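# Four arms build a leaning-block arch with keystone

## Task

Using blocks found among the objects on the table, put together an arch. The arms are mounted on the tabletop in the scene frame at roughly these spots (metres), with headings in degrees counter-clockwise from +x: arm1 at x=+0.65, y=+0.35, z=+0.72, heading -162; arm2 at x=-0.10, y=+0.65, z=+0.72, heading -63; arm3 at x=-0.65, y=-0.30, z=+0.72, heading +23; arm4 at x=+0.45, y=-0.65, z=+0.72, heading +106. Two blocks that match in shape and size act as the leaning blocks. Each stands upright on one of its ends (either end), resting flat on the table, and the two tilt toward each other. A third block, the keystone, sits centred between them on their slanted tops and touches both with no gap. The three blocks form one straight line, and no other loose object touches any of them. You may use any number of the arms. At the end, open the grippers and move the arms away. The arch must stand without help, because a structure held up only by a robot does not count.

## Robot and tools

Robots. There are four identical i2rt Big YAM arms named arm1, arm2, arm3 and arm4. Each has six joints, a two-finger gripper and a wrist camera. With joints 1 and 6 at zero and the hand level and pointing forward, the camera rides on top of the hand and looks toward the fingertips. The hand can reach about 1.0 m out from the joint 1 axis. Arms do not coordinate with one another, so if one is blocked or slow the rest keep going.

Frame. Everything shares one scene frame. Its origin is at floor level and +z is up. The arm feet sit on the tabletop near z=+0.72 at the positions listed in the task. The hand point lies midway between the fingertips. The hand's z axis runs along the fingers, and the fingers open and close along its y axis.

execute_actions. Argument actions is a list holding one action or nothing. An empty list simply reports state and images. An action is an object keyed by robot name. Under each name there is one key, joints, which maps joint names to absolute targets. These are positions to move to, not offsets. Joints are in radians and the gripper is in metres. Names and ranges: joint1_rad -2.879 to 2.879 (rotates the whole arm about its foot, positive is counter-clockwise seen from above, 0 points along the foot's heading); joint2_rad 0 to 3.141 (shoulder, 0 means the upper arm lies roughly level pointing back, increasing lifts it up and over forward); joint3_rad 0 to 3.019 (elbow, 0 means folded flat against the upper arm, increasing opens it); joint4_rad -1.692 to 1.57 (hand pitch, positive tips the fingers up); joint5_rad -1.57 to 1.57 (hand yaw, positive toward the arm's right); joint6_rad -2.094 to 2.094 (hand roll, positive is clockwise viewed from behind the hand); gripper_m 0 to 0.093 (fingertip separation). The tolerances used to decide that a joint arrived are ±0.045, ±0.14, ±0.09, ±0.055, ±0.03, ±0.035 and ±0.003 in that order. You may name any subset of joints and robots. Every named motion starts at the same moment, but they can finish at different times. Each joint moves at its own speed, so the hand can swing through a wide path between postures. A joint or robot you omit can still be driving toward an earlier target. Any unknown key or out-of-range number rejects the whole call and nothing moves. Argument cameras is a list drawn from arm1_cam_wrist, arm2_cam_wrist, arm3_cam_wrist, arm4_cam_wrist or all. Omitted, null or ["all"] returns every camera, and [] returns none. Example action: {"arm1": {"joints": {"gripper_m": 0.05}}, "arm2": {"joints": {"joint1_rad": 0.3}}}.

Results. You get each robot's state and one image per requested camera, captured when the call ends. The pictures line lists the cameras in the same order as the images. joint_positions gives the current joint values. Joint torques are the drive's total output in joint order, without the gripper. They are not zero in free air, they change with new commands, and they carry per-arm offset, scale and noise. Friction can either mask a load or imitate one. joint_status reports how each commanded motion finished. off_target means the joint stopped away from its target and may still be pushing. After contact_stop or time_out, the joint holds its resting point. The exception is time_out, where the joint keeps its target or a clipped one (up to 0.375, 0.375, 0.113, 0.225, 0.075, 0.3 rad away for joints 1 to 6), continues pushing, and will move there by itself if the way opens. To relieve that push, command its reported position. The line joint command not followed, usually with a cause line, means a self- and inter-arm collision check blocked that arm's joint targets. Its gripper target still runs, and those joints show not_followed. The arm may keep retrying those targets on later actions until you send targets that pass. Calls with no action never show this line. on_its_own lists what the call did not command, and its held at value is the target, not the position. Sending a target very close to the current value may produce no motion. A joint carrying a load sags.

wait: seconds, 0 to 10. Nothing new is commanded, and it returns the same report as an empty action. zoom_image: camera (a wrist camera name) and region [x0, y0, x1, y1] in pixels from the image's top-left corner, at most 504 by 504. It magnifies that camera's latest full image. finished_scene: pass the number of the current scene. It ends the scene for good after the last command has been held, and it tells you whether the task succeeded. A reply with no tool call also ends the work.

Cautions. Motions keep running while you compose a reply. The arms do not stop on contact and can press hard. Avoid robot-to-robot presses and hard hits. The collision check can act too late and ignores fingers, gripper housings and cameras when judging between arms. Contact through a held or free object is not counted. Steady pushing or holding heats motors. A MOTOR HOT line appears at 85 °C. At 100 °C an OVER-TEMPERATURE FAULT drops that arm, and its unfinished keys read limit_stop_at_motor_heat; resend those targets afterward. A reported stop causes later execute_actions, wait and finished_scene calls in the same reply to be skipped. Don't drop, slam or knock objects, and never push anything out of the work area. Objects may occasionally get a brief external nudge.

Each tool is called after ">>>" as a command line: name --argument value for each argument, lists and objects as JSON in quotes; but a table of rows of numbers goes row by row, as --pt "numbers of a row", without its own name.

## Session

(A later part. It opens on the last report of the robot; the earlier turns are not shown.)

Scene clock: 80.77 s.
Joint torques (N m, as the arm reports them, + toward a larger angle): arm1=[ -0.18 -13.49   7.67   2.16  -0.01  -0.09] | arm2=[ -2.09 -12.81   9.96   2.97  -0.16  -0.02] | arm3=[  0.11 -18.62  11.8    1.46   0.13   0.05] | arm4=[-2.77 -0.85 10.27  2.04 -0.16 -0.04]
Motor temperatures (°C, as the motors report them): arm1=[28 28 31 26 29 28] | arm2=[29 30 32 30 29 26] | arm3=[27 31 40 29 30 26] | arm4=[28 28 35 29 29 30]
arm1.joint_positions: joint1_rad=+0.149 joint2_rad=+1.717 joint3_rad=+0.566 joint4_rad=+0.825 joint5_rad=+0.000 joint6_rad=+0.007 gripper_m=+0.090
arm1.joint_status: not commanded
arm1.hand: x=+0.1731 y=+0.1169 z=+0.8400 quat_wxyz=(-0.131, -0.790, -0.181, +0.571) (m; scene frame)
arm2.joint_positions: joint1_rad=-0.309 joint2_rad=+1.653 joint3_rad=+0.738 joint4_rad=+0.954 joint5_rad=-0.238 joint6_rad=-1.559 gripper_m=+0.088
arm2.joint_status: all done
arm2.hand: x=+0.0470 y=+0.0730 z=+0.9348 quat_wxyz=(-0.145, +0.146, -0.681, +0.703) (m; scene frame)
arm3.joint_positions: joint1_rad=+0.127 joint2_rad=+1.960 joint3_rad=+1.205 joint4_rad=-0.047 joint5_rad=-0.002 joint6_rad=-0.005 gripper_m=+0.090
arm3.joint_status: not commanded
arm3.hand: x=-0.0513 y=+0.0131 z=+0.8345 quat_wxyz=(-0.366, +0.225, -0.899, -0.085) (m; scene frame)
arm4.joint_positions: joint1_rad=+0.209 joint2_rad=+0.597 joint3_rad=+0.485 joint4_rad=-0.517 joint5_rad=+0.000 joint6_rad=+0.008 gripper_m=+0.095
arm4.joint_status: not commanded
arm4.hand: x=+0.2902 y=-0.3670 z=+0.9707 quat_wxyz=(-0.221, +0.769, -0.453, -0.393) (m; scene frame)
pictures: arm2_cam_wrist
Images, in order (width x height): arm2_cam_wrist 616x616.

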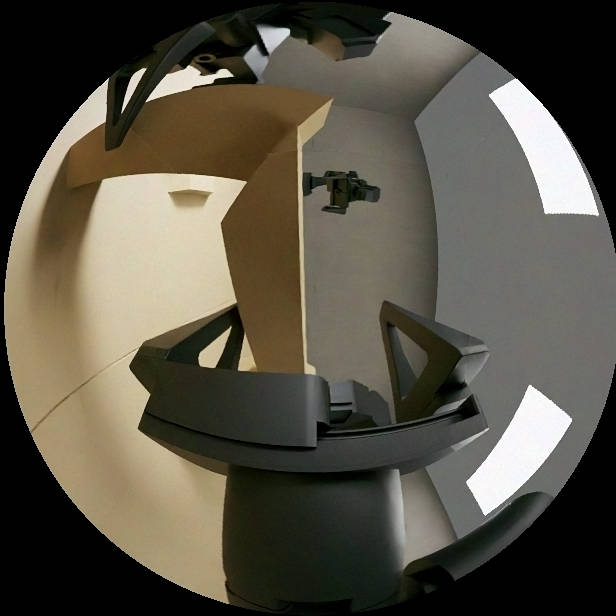

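>>> execute_actions --actions '[{"arm2":{"joints":{"joint2_rad":1.73,"joint3_rad":0.835,"joint4_rad":0.91}}}]' --cameras '["arm2_cam_wrist","arm4_cam_wrist"]'

Scene clock: 81.63 s.
Joint torques (N m, as the arm reports them, + toward a larger angle): arm1=[ -0.04 -13.32   7.72   2.18   0.    -0.09] | arm2=[ -2.29 -13.51  10.07   1.84  -0.17  -0.02] | arm3=[  0.06 -20.25  11.73   1.52   0.09   0.09] | arm4=[-2.85 -1.38 10.18  1.99 -0.18 -0.02]
Motor temperatures (°C, as the motors report them): arm1=[28 28 31 26 29 28] | arm2=[29 30 32 30 29 26] | arm3=[27 31 40 29 30 26] | arm4=[28 28 35 29 29 30]
arm1.joint_positions: joint1_rad=+0.149 joint2_rad=+1.717 joint3_rad=+0.566 joint4_rad=+0.825 joint5_rad=+0.000 joint6_rad=+0.007 gripper_m=+0.090
arm1.joint_status: not commanded
arm1.hand: x=+0.1731 y=+0.1169 z=+0.8400 quat_wxyz=(-0.131, -0.790, -0.181, +0.571) (m; scene frame)
arm2.joint_positions: joint1_rad=-0.309 joint2_rad=+1.706 joint3_rad=+0.803 joint4_rad=+0.920 joint5_rad=-0.238 joint6_rad=-1.559 gripper_m=+0.088
arm2.joint_status: all done
arm2.hand: x=+0.0510 y=+0.0501 z=+0.9262 quat_wxyz=(-0.145, +0.146, -0.689, +0.695) (m; scene frame)
arm3.joint_positions: joint1_rad=+0.127 joint2_rad=+1.960 joint3_rad=+1.205 joint4_rad=-0.047 joint5_rad=-0.002 joint6_rad=-0.005 gripper_m=+0.090
arm3.joint_status: not commanded
arm3.hand: x=-0.0513 y=+0.0131 z=+0.8345 quat_wxyz=(-0.366, +0.225, -0.899, -0.085) (m; scene frame)
arm4.joint_positions: joint1_rad=+0.209 joint2_rad=+0.597 joint3_rad=+0.485 joint4_rad=-0.517 joint5_rad=+0.000 joint6_rad=+0.008 gripper_m=+0.095
arm4.joint_status: not commanded
arm4.hand: x=+0.2902 y=-0.3670 z=+0.9707 quat_wxyz=(-0.221, +0.769, -0.453, -0.393) (m; scene frame)
pictures: arm2_cam_wrist, arm4_cam_wrist
Images, in order (width x height): arm2_cam_wrist 616x616, arm4_cam_wrist 616x616.

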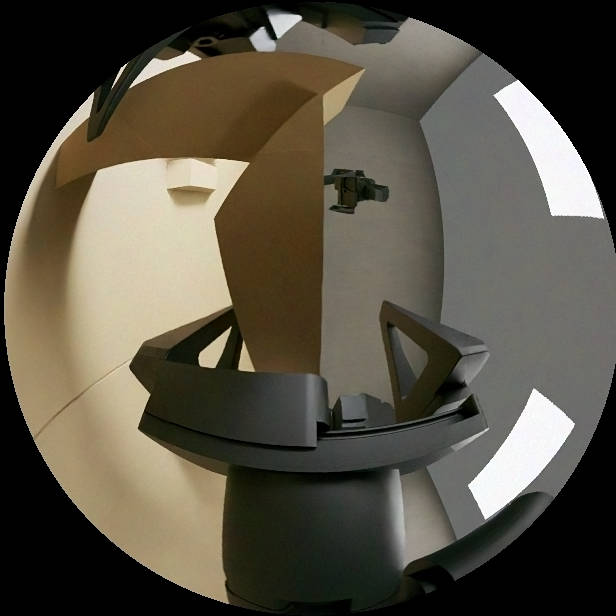

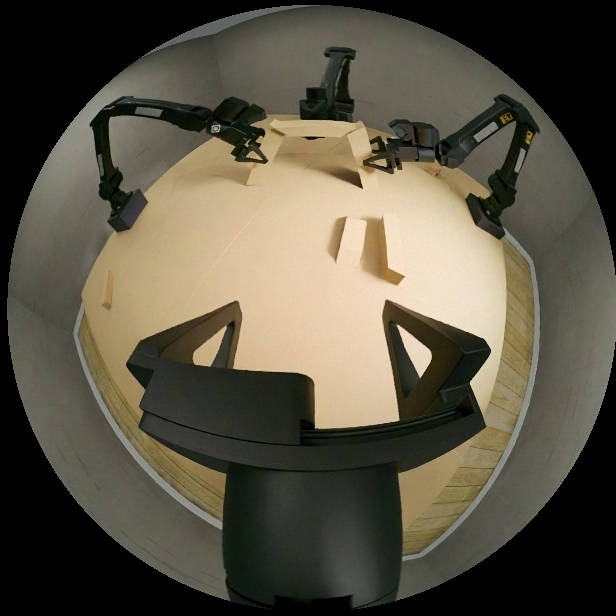

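>>> execute_actions --actions '[{"arm2":{"joints":{"gripper_m":0.02}}}]' --cameras '["arm4_cam_wrist"]'

>>> zoom_image --camera "arm4_cam_wrist" --region '[240,90,400,200]'

Scene clock: 82.40 s.
Joint torques (N m, as the arm reports them, + toward a larger angle): arm1=[ -0.15 -13.34   7.69   2.14   0.    -0.1 ] | arm2=[ -2.07 -13.58  10.08   2.11   0.01   0.03] | arm3=[  0.5  -19.56  12.05   1.7    0.15   0.04] | arm4=[-2.87 -1.51 10.2   1.9  -0.16 -0.05]
Motor temperatures (°C, as the motors report them): arm1=[28 28 31 26 29 28] | arm2=[29 30 32 30 29 26] | arm3=[27 31 40 29 30 26] | arm4=[28 28 35 29 29 30]
arm1.joint_positions: joint1_rad=+0.149 joint2_rad=+1.717 joint3_rad=+0.566 joint4_rad=+0.825 joint5_rad=+0.000 joint6_rad=+0.007 gripper_m=+0.090
arm1.joint_status: not commanded
arm1.hand: x=+0.1731 y=+0.1169 z=+0.8400 quat_wxyz=(-0.131, -0.790, -0.181, +0.571) (m; scene frame)
arm2.joint_positions: joint1_rad=-0.309 joint2_rad=+1.709 joint3_rad=+0.803 joint4_rad=+0.914 joint5_rad=-0.242 joint6_rad=-1.564 gripper_m=+0.031
arm2.joint_status: gripper_m off_target (ended at +0.031, target +0.020)
arm2.hand: x=+0.0516 y=+0.0502 z=+0.9229 quat_wxyz=(-0.145, +0.149, -0.692, +0.691) (m; scene frame)
arm3.joint_positions: joint1_rad=+0.127 joint2_rad=+1.960 joint3_rad=+1.205 joint4_rad=-0.047 joint5_rad=-0.002 joint6_rad=-0.005 gripper_m=+0.090
arm3.joint_status: not commanded
arm3.hand: x=-0.0513 y=+0.0131 z=+0.8345 quat_wxyz=(-0.366, +0.225, -0.899, -0.085) (m; scene frame)
arm4.joint_positions: joint1_rad=+0.209 joint2_rad=+0.597 joint3_rad=+0.485 joint4_rad=-0.517 joint5_rad=+0.000 joint6_rad=+0.008 gripper_m=+0.095
arm4.joint_status: not commanded
arm4.hand: x=+0.2902 y=-0.3670 z=+0.9707 quat_wxyz=(-0.221, +0.769, -0.453, -0.393) (m; scene frame)
pictures: arm4_cam_wrist
Images, in order (width x height): arm4_cam_wrist 616x616.

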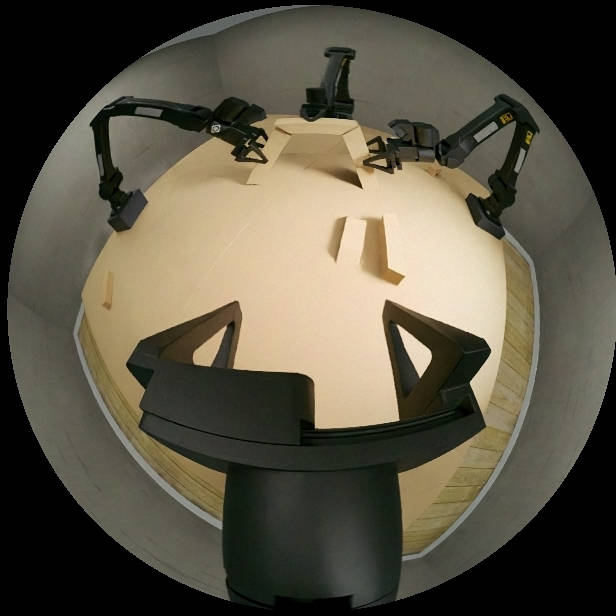

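Region (240, 90, 400, 200) of arm4_cam_wrist's 616x616 image, scaled by 3.150, with more detail than that image has; it fills the top 346 rows of this view, and the rest is white.

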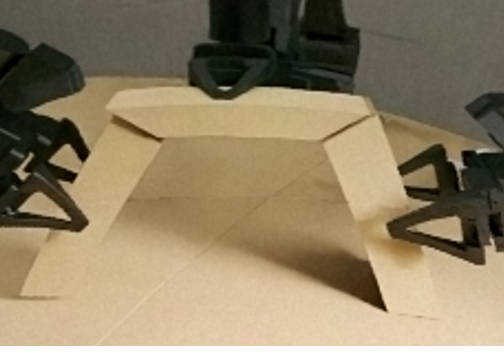

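>>> zoom_image --camera "arm4_cam_wrist" --region '[240,110,320,195]'

>>> zoom_image --camera "arm4_cam_wrist" --region '[320,110,400,200]'

Region (240, 110, 320, 195) of arm4_cam_wrist's 616x616 image, scaled by 5.929, with more detail than that image has; it fills the left 474 columns of this view, and the rest is white.

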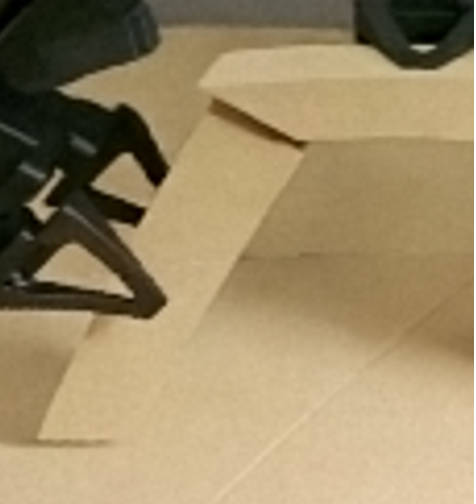

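Region (320, 110, 400, 200) of arm4_cam_wrist's 616x616 image, scaled by 5.600, with more detail than that image has.

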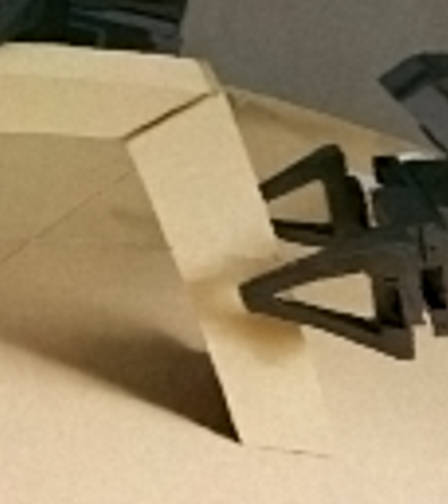

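>>> execute_actions --actions '[{"arm3":{"joints":{"joint2_rad":1.86,"joint3_rad":0.95,"joint4_rad":0.16}}}]' --cameras '["arm4_cam_wrist"]'

>>> execute_actions --actions '[{"arm3":{"joints":{"gripper_m":0.0}}}]' --cameras '["arm4_cam_wrist","arm3_cam_wrist"]'

Scene clock: 84.80 s.
Joint torques (N m, as the arm reports them, + toward a larger angle): arm1=[  0.02 -13.37   7.68   2.14   0.    -0.08] | arm2=[ -2.11 -13.73  10.07   2.1    0.     0.03] | arm3=[  0.63 -14.     7.05   2.61   0.13   0.09] | arm4=[-3.11 -1.43 10.34  1.95 -0.14 -0.05]
Motor temperatures (°C, as the motors report them): arm1=[28 28 31 26 29 28] | arm2=[29 30 32 30 29 26] | arm3=[27 31 39 29 30 26] | arm4=[28 28 35 29 29 30]
arm1.joint_positions: joint1_rad=+0.149 joint2_rad=+1.717 joint3_rad=+0.566 joint4_rad=+0.825 joint5_rad=+0.000 joint6_rad=+0.007 gripper_m=+0.090
arm1.joint_status: not commanded
arm1.hand: x=+0.1731 y=+0.1169 z=+0.8400 quat_wxyz=(-0.131, -0.790, -0.181, +0.571) (m; scene frame)
arm2.joint_positions: joint1_rad=-0.309 joint2_rad=+1.709 joint3_rad=+0.803 joint4_rad=+0.914 joint5_rad=-0.242 joint6_rad=-1.564 gripper_m=+0.031
arm2.joint_status: not commanded
arm2.hand: x=+0.0516 y=+0.0502 z=+0.9229 quat_wxyz=(-0.145, +0.149, -0.692, +0.691) (m; scene frame)
arm3.joint_positions: joint1_rad=+0.127 joint2_rad=+1.854 joint3_rad=+0.946 joint4_rad=+0.132 joint5_rad=-0.002 joint6_rad=-0.005 gripper_m=+0.090
arm3.joint_status: all done
arm3.hand: x=-0.1168 y=-0.0212 z=+0.8197 quat_wxyz=(-0.378, +0.224, -0.894, -0.088) (m; scene frame)
arm4.joint_positions: joint1_rad=+0.209 joint2_rad=+0.597 joint3_rad=+0.485 joint4_rad=-0.517 joint5_rad=+0.000 joint6_rad=+0.008 gripper_m=+0.095
arm4.joint_status: not commanded
arm4.hand: x=+0.2902 y=-0.3670 z=+0.9707 quat_wxyz=(-0.221, +0.769, -0.453, -0.393) (m; scene frame)
pictures: arm4_cam_wrist
Images, in order (width x height): arm4_cam_wrist 616x616.

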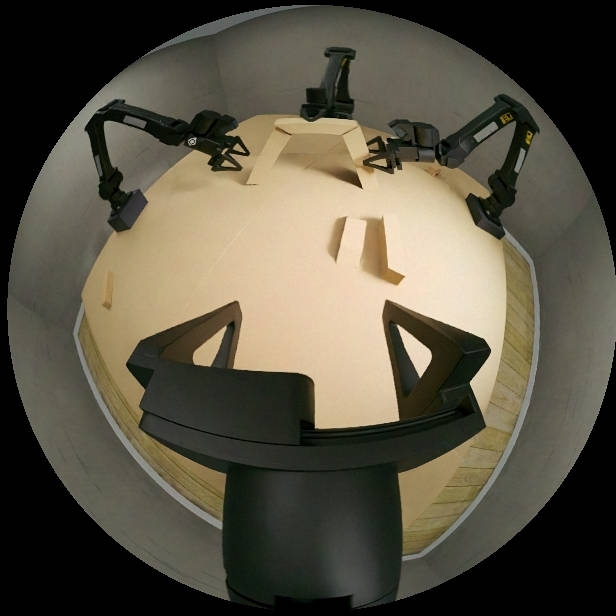

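Scene clock: 85.50 s.
Joint torques (N m, as the arm reports them, + toward a larger angle): arm1=[  0.01 -13.46   7.71   2.15  -0.01  -0.09] | arm2=[ -2.1  -13.66  10.09   2.1    0.     0.02] | arm3=[  0.89 -13.72   7.29   2.85   0.1    0.05] | arm4=[-2.71 -0.94 10.34  1.94 -0.14 -0.02]
Motor temperatures (°C, as the motors report them): arm1=[28 28 31 26 29 28] | arm2=[29 30 32 30 29 26] | arm3=[27 31 39 29 30 26] | arm4=[28 28 35 29 29 30]
arm1.joint_positions: joint1_rad=+0.149 joint2_rad=+1.717 joint3_rad=+0.566 joint4_rad=+0.825 joint5_rad=+0.000 joint6_rad=+0.007 gripper_m=+0.090
arm1.joint_status: not commanded
arm1.hand: x=+0.1731 y=+0.1169 z=+0.8400 quat_wxyz=(-0.131, -0.790, -0.181, +0.571) (m; scene frame)
arm2.joint_positions: joint1_rad=-0.309 joint2_rad=+1.709 joint3_rad=+0.803 joint4_rad=+0.914 joint5_rad=-0.242 joint6_rad=-1.564 gripper_m=+0.031
arm2.joint_status: not commanded
arm2.hand: x=+0.0516 y=+0.0502 z=+0.9229 quat_wxyz=(-0.145, +0.149, -0.692, +0.691) (m; scene frame)
arm3.joint_positions: joint1_rad=+0.127 joint2_rad=+1.854 joint3_rad=+0.946 joint4_rad=+0.132 joint5_rad=-0.002 joint6_rad=-0.005 gripper_m=+0.001
arm3.joint_status: all done
arm3.hand: x=-0.1168 y=-0.0212 z=+0.8197 quat_wxyz=(-0.378, +0.224, -0.894, -0.088) (m; scene frame)
arm4.joint_positions: joint1_rad=+0.209 joint2_rad=+0.597 joint3_rad=+0.485 joint4_rad=-0.517 joint5_rad=+0.000 joint6_rad=+0.008 gripper_m=+0.095
arm4.joint_status: not commanded
arm4.hand: x=+0.2902 y=-0.3670 z=+0.9707 quat_wxyz=(-0.221, +0.769, -0.453, -0.393) (m; scene frame)
pictures: arm3_cam_wrist, arm4_cam_wrist
Images, in order (width x height): arm3_cam_wrist 616x616, arm4_cam_wrist 616x616.

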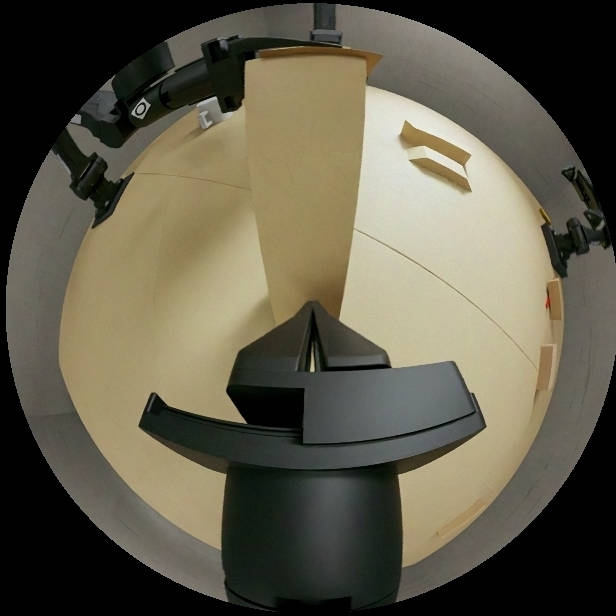

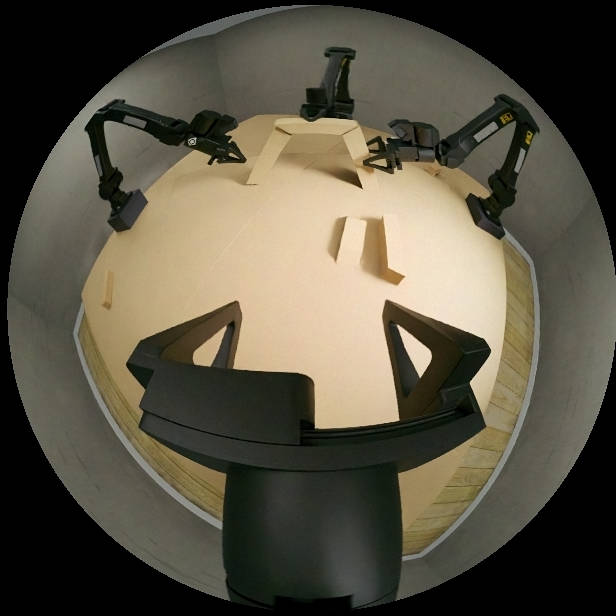

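>>> execute_actions --actions '[{"arm3":{"joints":{"joint2_rad":1.965,"joint3_rad":1.05,"joint4_rad":0.22}}}]' --cameras '["arm4_cam_wrist"]'

>>> zoom_image --camera "arm4_cam_wrist" --region '[220,110,320,200]'

Scene clock: 86.60 s.
Joint torques (N m, as the arm reports them, + toward a larger angle): arm1=[ -0.13 -13.38   7.7    2.16  -0.01  -0.08] | arm2=[ -2.28 -13.72  10.1    2.09   0.13   0.06] | arm3=[  1.07 -13.71  10.41   2.43   0.13   0.1 ] | arm4=[-2.24 -1.56 10.19  1.92 -0.18 -0.01]
Motor temperatures (°C, as the motors report them): arm1=[28 28 31 26 29 28] | arm2=[29 30 32 30 29 26] | arm3=[27 31 39 29 30 26] | arm4=[28 28 35 29 29 30]
arm1.joint_positions: joint1_rad=+0.149 joint2_rad=+1.717 joint3_rad=+0.566 joint4_rad=+0.825 joint5_rad=+0.000 joint6_rad=+0.007 gripper_m=+0.090
arm1.joint_status: not commanded
arm1.hand: x=+0.1731 y=+0.1169 z=+0.8400 quat_wxyz=(-0.131, -0.790, -0.181, +0.571) (m; scene frame)
arm2.joint_positions: joint1_rad=-0.309 joint2_rad=+1.709 joint3_rad=+0.803 joint4_rad=+0.914 joint5_rad=-0.245 joint6_rad=-1.568 gripper_m=+0.031
arm2.joint_status: not commanded
arm2.hand: x=+0.0526 y=+0.0505 z=+0.9228 quat_wxyz=(-0.145, +0.152, -0.691, +0.691) (m; scene frame)
arm3.joint_positions: joint1_rad=+0.127 joint2_rad=+1.941 joint3_rad=+1.007 joint4_rad=+0.196 joint5_rad=-0.001 joint6_rad=-0.005 gripper_m=+0.001
arm3.joint_status: all done
arm3.hand: x=-0.0920 y=-0.0086 z=+0.8043 quat_wxyz=(-0.395, +0.222, -0.887, -0.092) (m; scene frame)
arm4.joint_positions: joint1_rad=+0.209 joint2_rad=+0.597 joint3_rad=+0.485 joint4_rad=-0.517 joint5_rad=+0.000 joint6_rad=+0.008 gripper_m=+0.095
arm4.joint_status: not commanded
arm4.hand: x=+0.2902 y=-0.3670 z=+0.9707 quat_wxyz=(-0.221, +0.769, -0.453, -0.393) (m; scene frame)
pictures: arm4_cam_wrist
Images, in order (width x height): arm4_cam_wrist 616x616.

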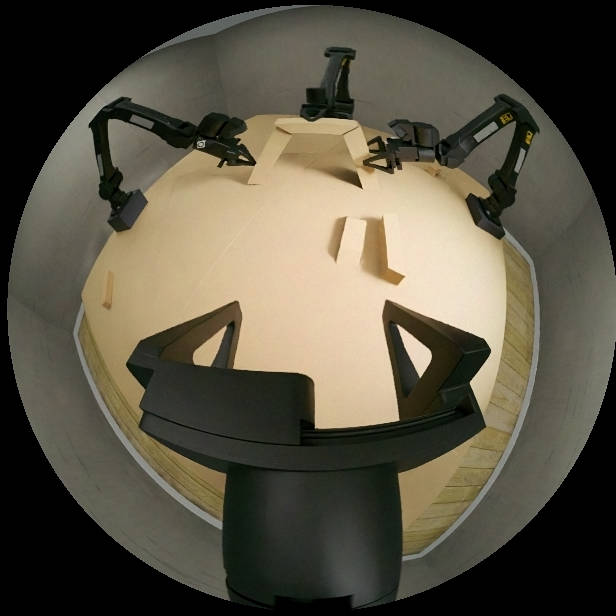

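Region (220, 110, 320, 200) of arm4_cam_wrist's 616x616 image, scaled by 5.040, with more detail than that image has; it fills the top 454 rows of this view, and the rest is white.

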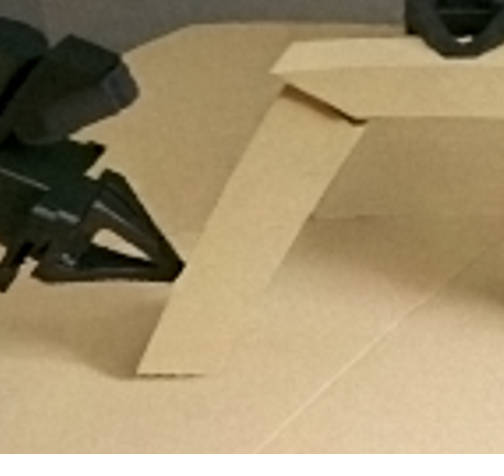

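>>> execute_actions --actions '[{"arm3":{"joints":{"joint2_rad":2.0}}}]' --cameras '["arm4_cam_wrist"]'

>>> zoom_image --camera "arm4_cam_wrist" --region '[220,110,320,200]'

Scene clock: 87.33 s.
Joint torques (N m, as the arm reports them, + toward a larger angle): arm1=[ -0.1  -13.48   7.72   2.15  -0.01  -0.09] | arm2=[ -2.24 -13.66  10.1    2.12   0.13   0.08] | arm3=[  0.48 -10.21  10.57   2.3    0.14   0.07] | arm4=[-2.82 -2.16 10.16  2.05 -0.2  -0.02]
Motor temperatures (°C, as the motors report them): arm1=[28 28 31 26 29 28] | arm2=[29 30 32 30 29 26] | arm3=[27 31 39 29 30 26] | arm4=[28 28 35 29 29 30]
arm1.joint_positions: joint1_rad=+0.149 joint2_rad=+1.717 joint3_rad=+0.566 joint4_rad=+0.825 joint5_rad=+0.000 joint6_rad=+0.007 gripper_m=+0.090
arm1.joint_status: not commanded
arm1.hand: x=+0.1731 y=+0.1169 z=+0.8400 quat_wxyz=(-0.131, -0.790, -0.181, +0.571) (m; scene frame)
arm2.joint_positions: joint1_rad=-0.309 joint2_rad=+1.709 joint3_rad=+0.803 joint4_rad=+0.914 joint5_rad=-0.245 joint6_rad=-1.568 gripper_m=+0.031
arm2.joint_status: not commanded
arm2.hand: x=+0.0526 y=+0.0505 z=+0.9228 quat_wxyz=(-0.145, +0.152, -0.691, +0.691) (m; scene frame)
arm3.joint_positions: joint1_rad=+0.127 joint2_rad=+1.943 joint3_rad=+1.007 joint4_rad=+0.198 joint5_rad=-0.001 joint6_rad=-0.005 gripper_m=+0.001
arm3.joint_status: all done
arm3.hand: x=-0.0920 y=-0.0086 z=+0.8033 quat_wxyz=(-0.395, +0.222, -0.887, -0.092) (m; scene frame)
arm4.joint_positions: joint1_rad=+0.209 joint2_rad=+0.597 joint3_rad=+0.485 joint4_rad=-0.517 joint5_rad=+0.000 joint6_rad=+0.008 gripper_m=+0.095
arm4.joint_status: not commanded
arm4.hand: x=+0.2902 y=-0.3670 z=+0.9707 quat_wxyz=(-0.221, +0.769, -0.453, -0.393) (m; scene frame)
pictures: arm4_cam_wrist
Images, in order (width x height): arm4_cam_wrist 616x616.

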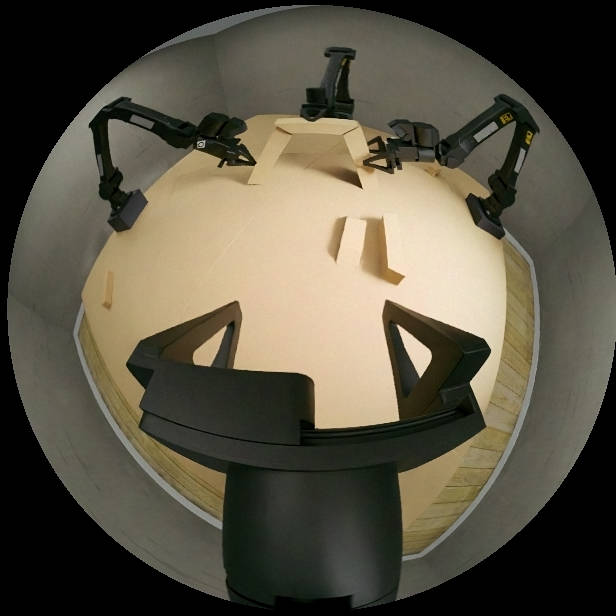

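Region (220, 110, 320, 200) of arm4_cam_wrist's 616x616 image, scaled by 5.040, with more detail than that image has; it fills the top 454 rows of this view, and the rest is white.

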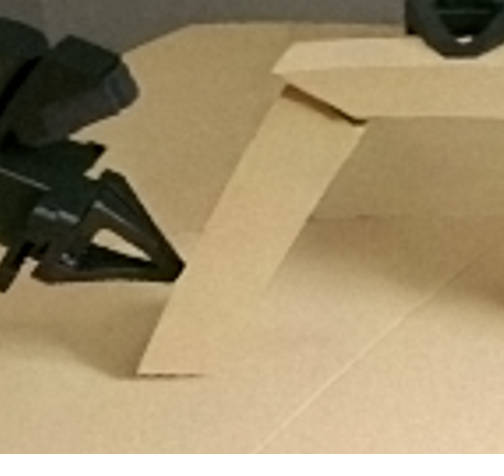

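>>> execute_actions --actions '[{"arm3":{"joints":{"joint2_rad":1.943,"joint3_rad":0.93}}}]' --cameras '[]'

>>> execute_actions --actions '[{"arm3":{"joints":{"joint4_rad":0.25}}}]' --cameras '["arm4_cam_wrist"]'

>>> zoom_image --camera "arm4_cam_wrist" --region '[220,110,320,200]'

Scene clock: 88.70 s.
Joint torques (N m, as the arm reports them, + toward a larger angle): arm1=[ -0.08 -13.37   7.68   2.18   0.    -0.09] | arm2=[ -2.37 -13.8   10.09   2.1    0.1    0.09] | arm3=[  0.5  -14.32   6.41   2.1    0.1    0.08] | arm4=[-2.94 -1.33 10.18  1.92 -0.2  -0.04]
Motor temperatures (°C, as the motors report them): arm1=[28 28 31 26 29 28] | arm2=[29 30 32 30 29 26] | arm3=[27 31 39 29 30 26] | arm4=[28 28 35 29 29 30]
arm1.joint_positions: joint1_rad=+0.149 joint2_rad=+1.717 joint3_rad=+0.566 joint4_rad=+0.825 joint5_rad=+0.000 joint6_rad=+0.007 gripper_m=+0.090
arm1.joint_status: not commanded
arm1.hand: x=+0.1731 y=+0.1169 z=+0.8400 quat_wxyz=(-0.131, -0.790, -0.181, +0.571) (m; scene frame)
arm2.joint_positions: joint1_rad=-0.309 joint2_rad=+1.709 joint3_rad=+0.803 joint4_rad=+0.914 joint5_rad=-0.244 joint6_rad=-1.569 gripper_m=+0.031
arm2.joint_status: not commanded
arm2.hand: x=+0.0524 y=+0.0504 z=+0.9228 quat_wxyz=(-0.145, +0.152, -0.691, +0.692) (m; scene frame)
arm3.joint_positions: joint1_rad=+0.127 joint2_rad=+1.942 joint3_rad=+0.928 joint4_rad=+0.201 joint5_rad=-0.001 joint6_rad=-0.005 gripper_m=+0.001
arm3.joint_status: all done
arm3.hand: x=-0.1254 y=-0.0263 z=+0.7735 quat_wxyz=(-0.361, +0.225, -0.901, -0.084) (m; scene frame)
arm4.joint_positions: joint1_rad=+0.209 joint2_rad=+0.597 joint3_rad=+0.485 joint4_rad=-0.517 joint5_rad=+0.000 joint6_rad=+0.008 gripper_m=+0.095
arm4.joint_status: not commanded
arm4.hand: x=+0.2902 y=-0.3670 z=+0.9707 quat_wxyz=(-0.221, +0.769, -0.453, -0.393) (m; scene frame)
pictures: none
No camera images: the call's "cameras" was empty. Leave "cameras" out to get every camera's image.

Scene clock: 89.27 s.
Joint torques (N m, as the arm reports them, + toward a larger angle): arm1=[  0.01 -13.2    7.7    2.16  -0.01  -0.1 ] | arm2=[ -2.28 -13.78  10.12   2.12   0.09   0.09] | arm3=[ -0.08 -14.68   6.25   2.85   0.1    0.07] | arm4=[-2.28 -1.67 10.22  2.   -0.18 -0.03]
Motor temperatures (°C, as the motors report them): arm1=[28 28 31 26 29 28] | arm2=[29 30 32 30 29 26] | arm3=[27 31 39 29 30 26] | arm4=[28 28 35 29 29 30]
arm1.joint_positions: joint1_rad=+0.149 joint2_rad=+1.717 joint3_rad=+0.566 joint4_rad=+0.825 joint5_rad=+0.000 joint6_rad=+0.007 gripper_m=+0.090
arm1.joint_status: not commanded
arm1.hand: x=+0.1731 y=+0.1169 z=+0.8400 quat_wxyz=(-0.131, -0.790, -0.181, +0.571) (m; scene frame)
arm2.joint_positions: joint1_rad=-0.309 joint2_rad=+1.709 joint3_rad=+0.803 joint4_rad=+0.914 joint5_rad=-0.244 joint6_rad=-1.569 gripper_m=+0.031
arm2.joint_status: not commanded
arm2.hand: x=+0.0524 y=+0.0504 z=+0.9228 quat_wxyz=(-0.145, +0.152, -0.691, +0.692) (m; scene frame)
arm3.joint_positions: joint1_rad=+0.127 joint2_rad=+1.942 joint3_rad=+0.928 joint4_rad=+0.222 joint5_rad=-0.001 joint6_rad=-0.005 gripper_m=+0.001
arm3.joint_status: all done
arm3.hand: x=-0.1223 y=-0.0246 z=+0.7769 quat_wxyz=(-0.370, +0.224, -0.897, -0.086) (m; scene frame)
arm4.joint_positions: joint1_rad=+0.209 joint2_rad=+0.597 joint3_rad=+0.485 joint4_rad=-0.517 joint5_rad=+0.000 joint6_rad=+0.008 gripper_m=+0.095
arm4.joint_status: not commanded
arm4.hand: x=+0.2902 y=-0.3670 z=+0.9707 quat_wxyz=(-0.221, +0.769, -0.453, -0.393) (m; scene frame)
pictures: arm4_cam_wrist
Images, in order (width x height): arm4_cam_wrist 616x616.

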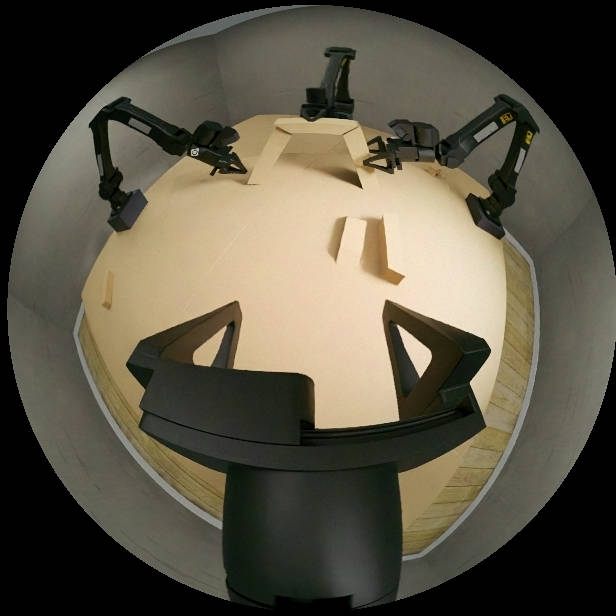

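Region (220, 110, 320, 200) of arm4_cam_wrist's 616x616 image, scaled by 5.040, with more detail than that image has; it fills the top 454 rows of this view, and the rest is white.

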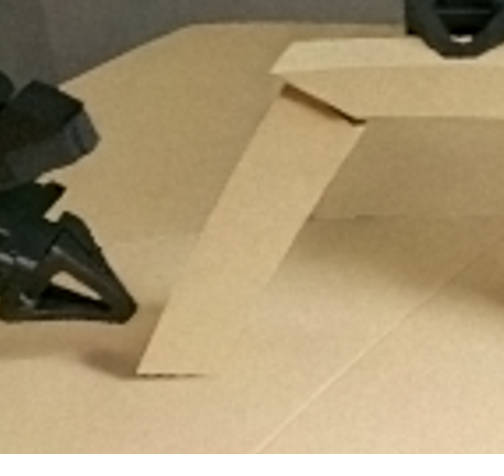

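>>> execute_actions --actions '[{"arm3":{"joints":{"joint2_rad":1.985,"joint3_rad":1.045}}}]' --cameras '["arm4_cam_wrist"]'

>>> zoom_image --camera "arm4_cam_wrist" --region '[220,110,320,200]'

Scene clock: 90.27 s.
Joint torques (N m, as the arm reports them, + toward a larger angle): arm1=[ -0.08 -13.43   7.73   2.16  -0.01  -0.09] | arm2=[ -2.22 -13.84  10.     2.09   0.13   0.13] | arm3=[  0.8  -14.32  11.21   2.6    0.13   0.06] | arm4=[-2.82 -1.59 10.23  1.96 -0.16 -0.04]
Motor temperatures (°C, as the motors report them): arm1=[28 28 31 26 29 28] | arm2=[29 30 32 30 29 26] | arm3=[27 31 39 29 30 26] | arm4=[28 28 35 29 29 30]
arm1.joint_positions: joint1_rad=+0.149 joint2_rad=+1.717 joint3_rad=+0.566 joint4_rad=+0.825 joint5_rad=+0.000 joint6_rad=+0.007 gripper_m=+0.090
arm1.joint_status: not commanded
arm1.hand: x=+0.1731 y=+0.1169 z=+0.8400 quat_wxyz=(-0.131, -0.790, -0.181, +0.571) (m; scene frame)
arm2.joint_positions: joint1_rad=-0.309 joint2_rad=+1.709 joint3_rad=+0.804 joint4_rad=+0.914 joint5_rad=-0.244 joint6_rad=-1.573 gripper_m=+0.031
arm2.joint_status: not commanded
arm2.hand: x=+0.0526 y=+0.0501 z=+0.9235 quat_wxyz=(-0.143, +0.153, -0.690, +0.692) (m; scene frame)
arm3.joint_positions: joint1_rad=+0.127 joint2_rad=+1.973 joint3_rad=+0.990 joint4_rad=+0.222 joint5_rad=-0.001 joint6_rad=-0.005 gripper_m=+0.001
arm3.joint_status: all done
arm3.hand: x=-0.0996 y=-0.0128 z=+0.7826 quat_wxyz=(-0.385, +0.223, -0.891, -0.089) (m; scene frame)
arm4.joint_positions: joint1_rad=+0.209 joint2_rad=+0.597 joint3_rad=+0.485 joint4_rad=-0.517 joint5_rad=+0.000 joint6_rad=+0.008 gripper_m=+0.095
arm4.joint_status: not commanded
arm4.hand: x=+0.2902 y=-0.3670 z=+0.9707 quat_wxyz=(-0.221, +0.769, -0.453, -0.393) (m; scene frame)
pictures: arm4_cam_wrist
Images, in order (width x height): arm4_cam_wrist 616x616.

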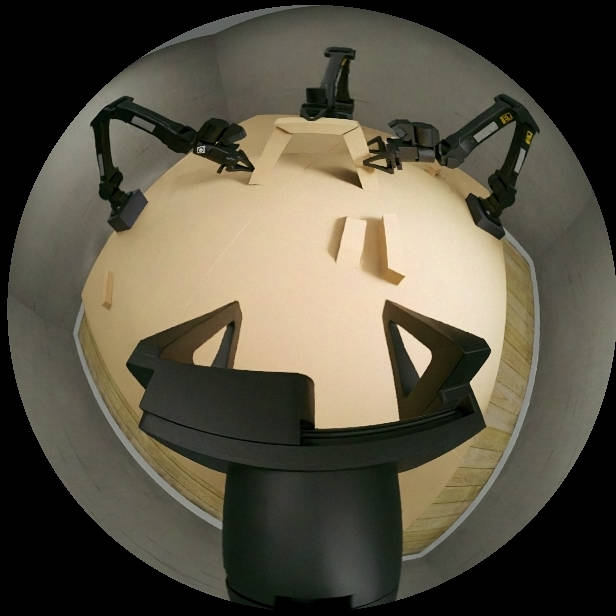

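Region (220, 110, 320, 200) of arm4_cam_wrist's 616x616 image, scaled by 5.040, with more detail than that image has; it fills the top 454 rows of this view, and the rest is white.

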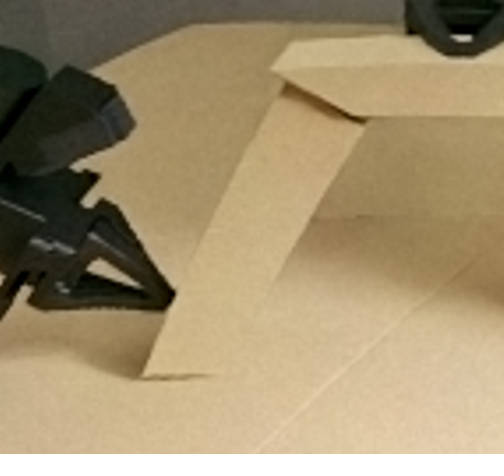

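>>> execute_actions --actions '[{"arm3":{"joints":{"joint2_rad":2.01,"joint3_rad":1.085}}}]' --cameras '["arm4_cam_wrist"]'

>>> zoom_image --camera "arm4_cam_wrist" --region '[220,110,320,200]'

Scene clock: 91.03 s.
Joint torques (N m, as the arm reports them, + toward a larger angle): arm1=[ -0.12 -13.38   7.72   2.2   -0.01  -0.08] | arm2=[ -2.22 -13.92   9.76   2.08   0.12   0.28] | arm3=[ -0.08 -14.46  12.51   2.71   0.05  -0.01] | arm4=[-2.72 -1.69 10.1   1.99 -0.18 -0.05]
Motor temperatures (°C, as the motors report them): arm1=[28 28 31 26 29 28] | arm2=[29 30 32 30 29 26] | arm3=[27 31 39 29 30 26] | arm4=[28 28 35 29 29 30]
arm1.joint_positions: joint1_rad=+0.149 joint2_rad=+1.717 joint3_rad=+0.566 joint4_rad=+0.825 joint5_rad=+0.000 joint6_rad=+0.007 gripper_m=+0.090
arm1.joint_status: not commanded
arm1.hand: x=+0.1731 y=+0.1169 z=+0.8400 quat_wxyz=(-0.131, -0.790, -0.181, +0.571) (m; scene frame)
arm2.joint_positions: joint1_rad=-0.309 joint2_rad=+1.709 joint3_rad=+0.807 joint4_rad=+0.914 joint5_rad=-0.244 joint6_rad=-1.587 gripper_m=+0.031
arm2.joint_status: not commanded
arm2.hand: x=+0.0528 y=+0.0491 z=+0.9251 quat_wxyz=(-0.138, +0.158, -0.688, +0.695) (m; scene frame)
arm3.joint_positions: joint1_rad=+0.127 joint2_rad=+1.991 joint3_rad=+1.016 joint4_rad=+0.222 joint5_rad=-0.001 joint6_rad=-0.005 gripper_m=+0.001
arm3.joint_status: all done
arm3.hand: x=-0.0912 y=-0.0085 z=+0.7818 quat_wxyz=(-0.388, +0.222, -0.890, -0.090) (m; scene frame)
arm4.joint_positions: joint1_rad=+0.209 joint2_rad=+0.597 joint3_rad=+0.485 joint4_rad=-0.517 joint5_rad=+0.000 joint6_rad=+0.008 gripper_m=+0.095
arm4.joint_status: not commanded
arm4.hand: x=+0.2902 y=-0.3670 z=+0.9707 quat_wxyz=(-0.221, +0.769, -0.453, -0.393) (m; scene frame)
pictures: arm4_cam_wrist
Images, in order (width x height): arm4_cam_wrist 616x616.

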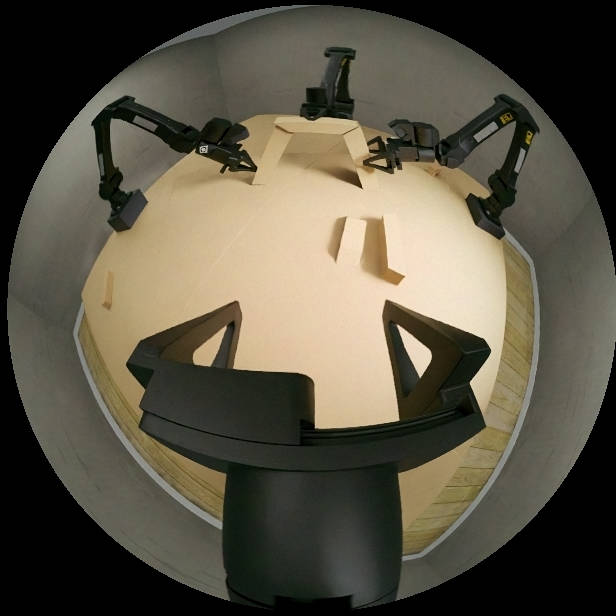

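Region (220, 110, 320, 200) of arm4_cam_wrist's 616x616 image, scaled by 5.040, with more detail than that image has; it fills the top 454 rows of this view, and the rest is white.

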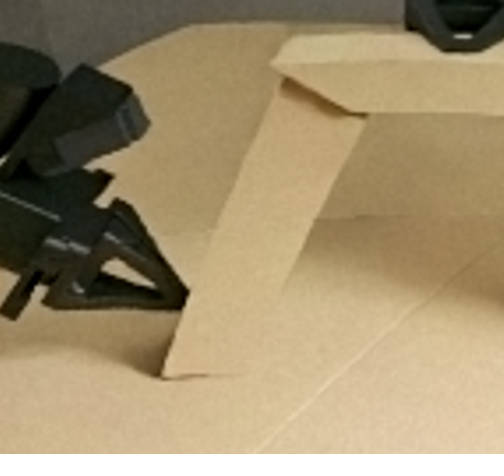

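>>> execute_actions --actions '[{"arm4":{"joints":{"joint1_rad":0.35,"joint2_rad":1.5,"joint3_rad":0.76,"joint4_rad":1.2}}}]' --cameras '["arm4_cam_wrist"]'

Scene clock: 94.20 s.
Joint torques (N m, as the arm reports them, + toward a larger angle): arm1=[ -0.07 -13.33   7.65   2.18  -0.01  -0.09] | arm2=[ -2.28 -13.89   9.76   2.11   0.13   0.28] | arm3=[  1.09 -14.2   12.43   2.64   0.07   0.02] | arm4=[ -1.05 -13.36   8.52   1.88  -0.2   -0.02]
Motor temperatures (°C, as the motors report them): arm1=[28 28 31 26 29 28] | arm2=[29 30 32 30 29 26] | arm3=[27 31 39 30 30 26] | arm4=[28 28 35 29 29 30]
arm1.joint_positions: joint1_rad=+0.149 joint2_rad=+1.717 joint3_rad=+0.566 joint4_rad=+0.825 joint5_rad=+0.000 joint6_rad=+0.007 gripper_m=+0.090
arm1.joint_status: not commanded
arm1.hand: x=+0.1731 y=+0.1169 z=+0.8400 quat_wxyz=(-0.131, -0.790, -0.181, +0.571) (m; scene frame)
arm2.joint_positions: joint1_rad=-0.309 joint2_rad=+1.709 joint3_rad=+0.807 joint4_rad=+0.914 joint5_rad=-0.244 joint6_rad=-1.587 gripper_m=+0.031
arm2.joint_status: not commanded
arm2.hand: x=+0.0528 y=+0.0491 z=+0.9251 quat_wxyz=(-0.138, +0.158, -0.688, +0.695) (m; scene frame)
arm3.joint_positions: joint1_rad=+0.127 joint2_rad=+1.991 joint3_rad=+1.016 joint4_rad=+0.222 joint5_rad=-0.001 joint6_rad=-0.005 gripper_m=+0.001
arm3.joint_status: not commanded
arm3.hand: x=-0.0912 y=-0.0085 z=+0.7818 quat_wxyz=(-0.388, +0.222, -0.890, -0.090) (m; scene frame)
arm4.joint_positions: joint1_rad=+0.343 joint2_rad=+1.508 joint3_rad=+0.741 joint4_rad=+1.184 joint5_rad=+0.000 joint6_rad=+0.008 gripper_m=+0.095
arm4.joint_status: all done
arm4.hand: x=+0.1083 y=-0.1982 z=+1.1049 quat_wxyz=(-0.365, +0.488, -0.249, -0.753) (m; scene frame)
pictures: arm4_cam_wrist
Images, in order (width x height): arm4_cam_wrist 616x616.

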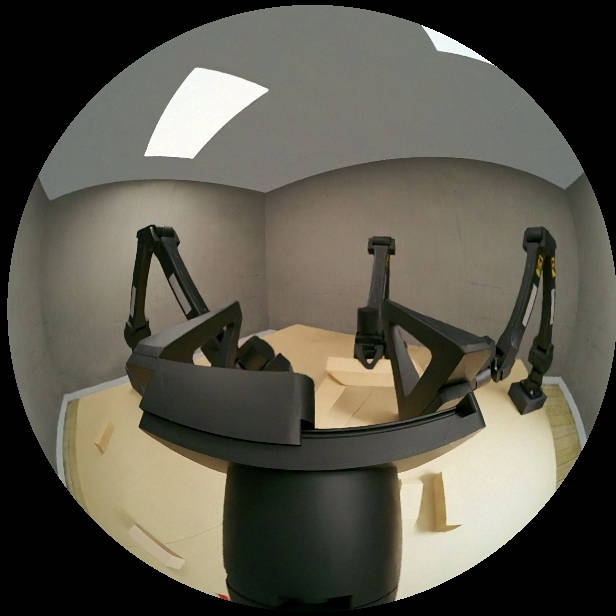

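>>> execute_actions --actions '[{"arm4":{"joints":{"joint2_rad":1.62,"joint4_rad":0.72}}}]' --cameras '["arm4_cam_wrist"]'

Scene clock: 95.50 s.
Joint torques (N m, as the arm reports them, + toward a larger angle): arm1=[ -0.03 -13.31   7.7    2.18  -0.01  -0.09] | arm2=[ -2.28 -13.78   9.78   2.1    0.12   0.28] | arm3=[  0.76 -14.66  12.47   2.69   0.1    0.04] | arm4=[ -0.67 -15.27   8.06   1.41  -0.21  -0.06]
Motor temperatures (°C, as the motors report them): arm1=[28 28 31 26 29 28] | arm2=[29 30 32 30 29 26] | arm3=[27 31 39 30 30 26] | arm4=[28 28 35 29 29 30]
arm1.joint_positions: joint1_rad=+0.149 joint2_rad=+1.717 joint3_rad=+0.566 joint4_rad=+0.825 joint5_rad=+0.000 joint6_rad=+0.007 gripper_m=+0.090
arm1.joint_status: not commanded
arm1.hand: x=+0.1731 y=+0.1169 z=+0.8400 quat_wxyz=(-0.131, -0.790, -0.181, +0.571) (m; scene frame)
arm2.joint_positions: joint1_rad=-0.309 joint2_rad=+1.709 joint3_rad=+0.807 joint4_rad=+0.914 joint5_rad=-0.244 joint6_rad=-1.587 gripper_m=+0.031
arm2.joint_status: not commanded
arm2.hand: x=+0.0528 y=+0.0491 z=+0.9251 quat_wxyz=(-0.138, +0.158, -0.688, +0.695) (m; scene frame)
arm3.joint_positions: joint1_rad=+0.127 joint2_rad=+1.991 joint3_rad=+1.016 joint4_rad=+0.222 joint5_rad=-0.001 joint6_rad=-0.005 gripper_m=+0.001
arm3.joint_status: not commanded
arm3.hand: x=-0.0912 y=-0.0085 z=+0.7818 quat_wxyz=(-0.388, +0.222, -0.890, -0.090) (m; scene frame)
arm4.joint_positions: joint1_rad=+0.343 joint2_rad=+1.634 joint3_rad=+0.741 joint4_rad=+0.726 joint5_rad=+0.000 joint6_rad=+0.008 gripper_m=+0.095
arm4.joint_status: all done
arm4.hand: x=+0.0893 y=-0.1767 z=+0.9235 quat_wxyz=(-0.279, +0.683, -0.345, -0.580) (m; scene frame)
pictures: arm4_cam_wrist
Images, in order (width x height): arm4_cam_wrist 616x616.

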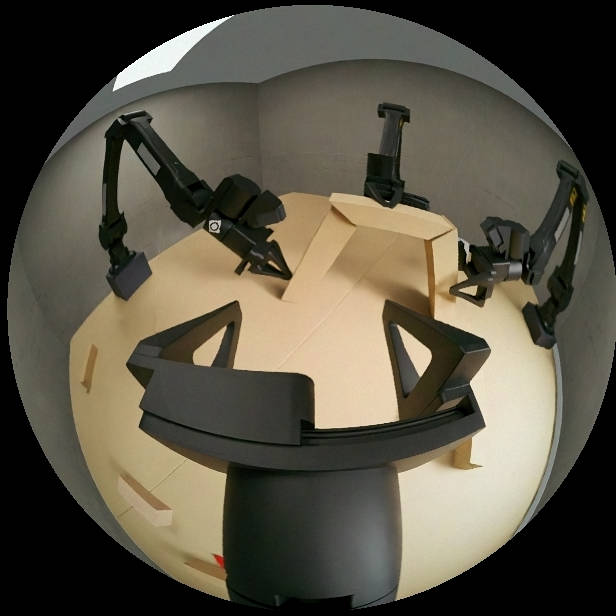

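>>> zoom_image --camera "arm4_cam_wrist" --region '[270,180,490,320]'

>>> zoom_image --camera "arm4_cam_wrist" --region '[310,185,390,245]'

Region (270, 180, 490, 320) of arm4_cam_wrist's 616x616 image, scaled by 2.291, with more detail than that image has; it fills the top 321 rows of this view, and the rest is white.

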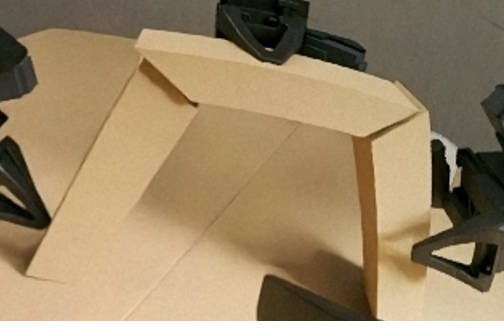

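Region (310, 185, 390, 245) of arm4_cam_wrist's 616x616 image, scaled by 6.300, with more detail than that image has; it fills the top 378 rows of this view, and the rest is white.

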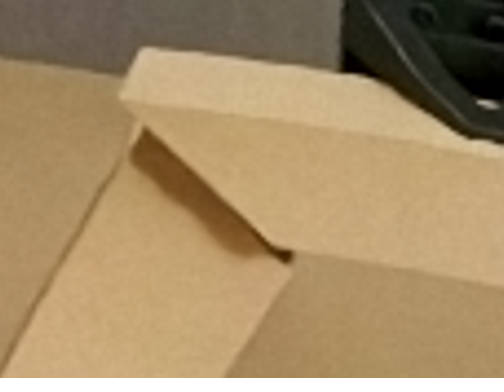

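>>> execute_actions --actions '[]' --cameras '["arm1_cam_wrist","arm3_cam_wrist","arm2_cam_wrist"]'

Scene clock: 96.00 s.
Joint torques (N m, as the arm reports them, + toward a larger angle): arm1=[ -0.02 -13.37   7.72   2.18  -0.01  -0.09] | arm2=[ -2.18 -13.8    9.77   2.07   0.13   0.28] | arm3=[  0.96 -14.46  12.51   2.64   0.1    0.02] | arm4=[ -1.42 -15.46   8.16   1.35  -0.18  -0.05]
Motor temperatures (°C, as the motors report them): arm1=[28 28 31 26 29 28] | arm2=[29 30 32 30 29 26] | arm3=[27 31 39 30 30 26] | arm4=[28 28 35 29 29 30]
arm1.joint_positions: joint1_rad=+0.149 joint2_rad=+1.717 joint3_rad=+0.566 joint4_rad=+0.825 joint5_rad=+0.000 joint6_rad=+0.007 gripper_m=+0.090
arm1.joint_status: not commanded
arm1.hand: x=+0.1731 y=+0.1169 z=+0.8400 quat_wxyz=(-0.131, -0.790, -0.181, +0.571) (m; scene frame)
arm2.joint_positions: joint1_rad=-0.309 joint2_rad=+1.709 joint3_rad=+0.807 joint4_rad=+0.914 joint5_rad=-0.244 joint6_rad=-1.587 gripper_m=+0.031
arm2.joint_status: not commanded
arm2.hand: x=+0.0528 y=+0.0491 z=+0.9251 quat_wxyz=(-0.138, +0.158, -0.688, +0.695) (m; scene frame)
arm3.joint_positions: joint1_rad=+0.127 joint2_rad=+1.991 joint3_rad=+1.016 joint4_rad=+0.222 joint5_rad=-0.001 joint6_rad=-0.005 gripper_m=+0.001
arm3.joint_status: not commanded
arm3.hand: x=-0.0912 y=-0.0085 z=+0.7818 quat_wxyz=(-0.388, +0.222, -0.890, -0.090) (m; scene frame)
arm4.joint_positions: joint1_rad=+0.343 joint2_rad=+1.634 joint3_rad=+0.741 joint4_rad=+0.726 joint5_rad=+0.000 joint6_rad=+0.008 gripper_m=+0.095
arm4.joint_status: all done
arm4.hand: x=+0.0893 y=-0.1767 z=+0.9235 quat_wxyz=(-0.279, +0.683, -0.345, -0.580) (m; scene frame)
pictures: arm1_cam_wrist, arm2_cam_wrist, arm3_cam_wrist
Images, in order (width x height): arm1_cam_wrist 616x616, arm2_cam_wrist 616x616, arm3_cam_wrist 616x616.

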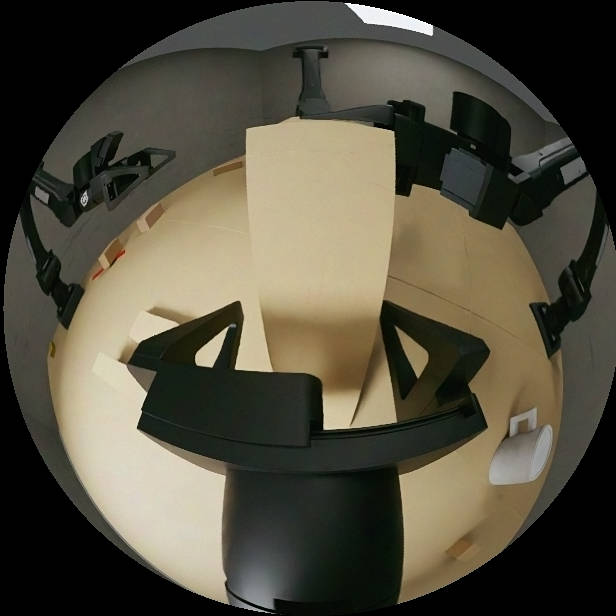

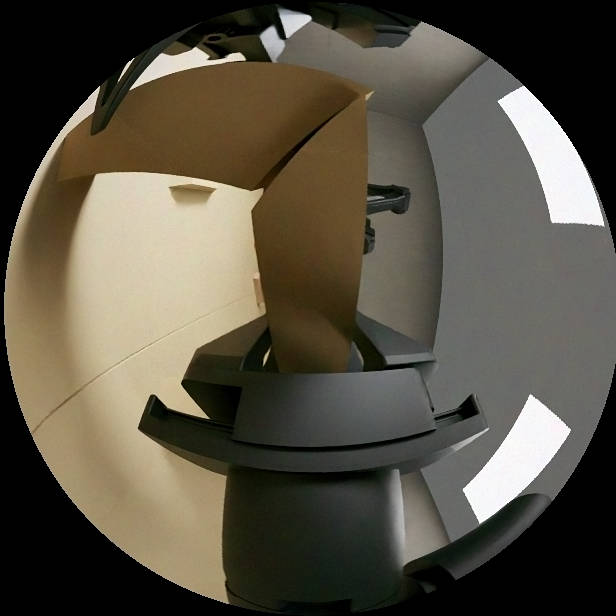

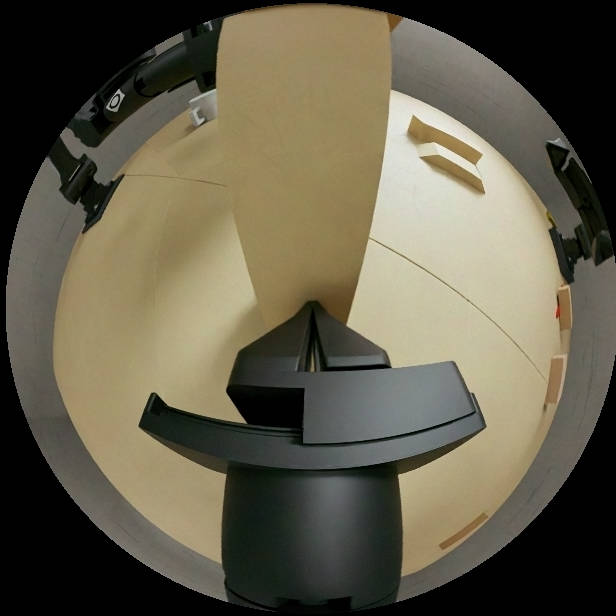

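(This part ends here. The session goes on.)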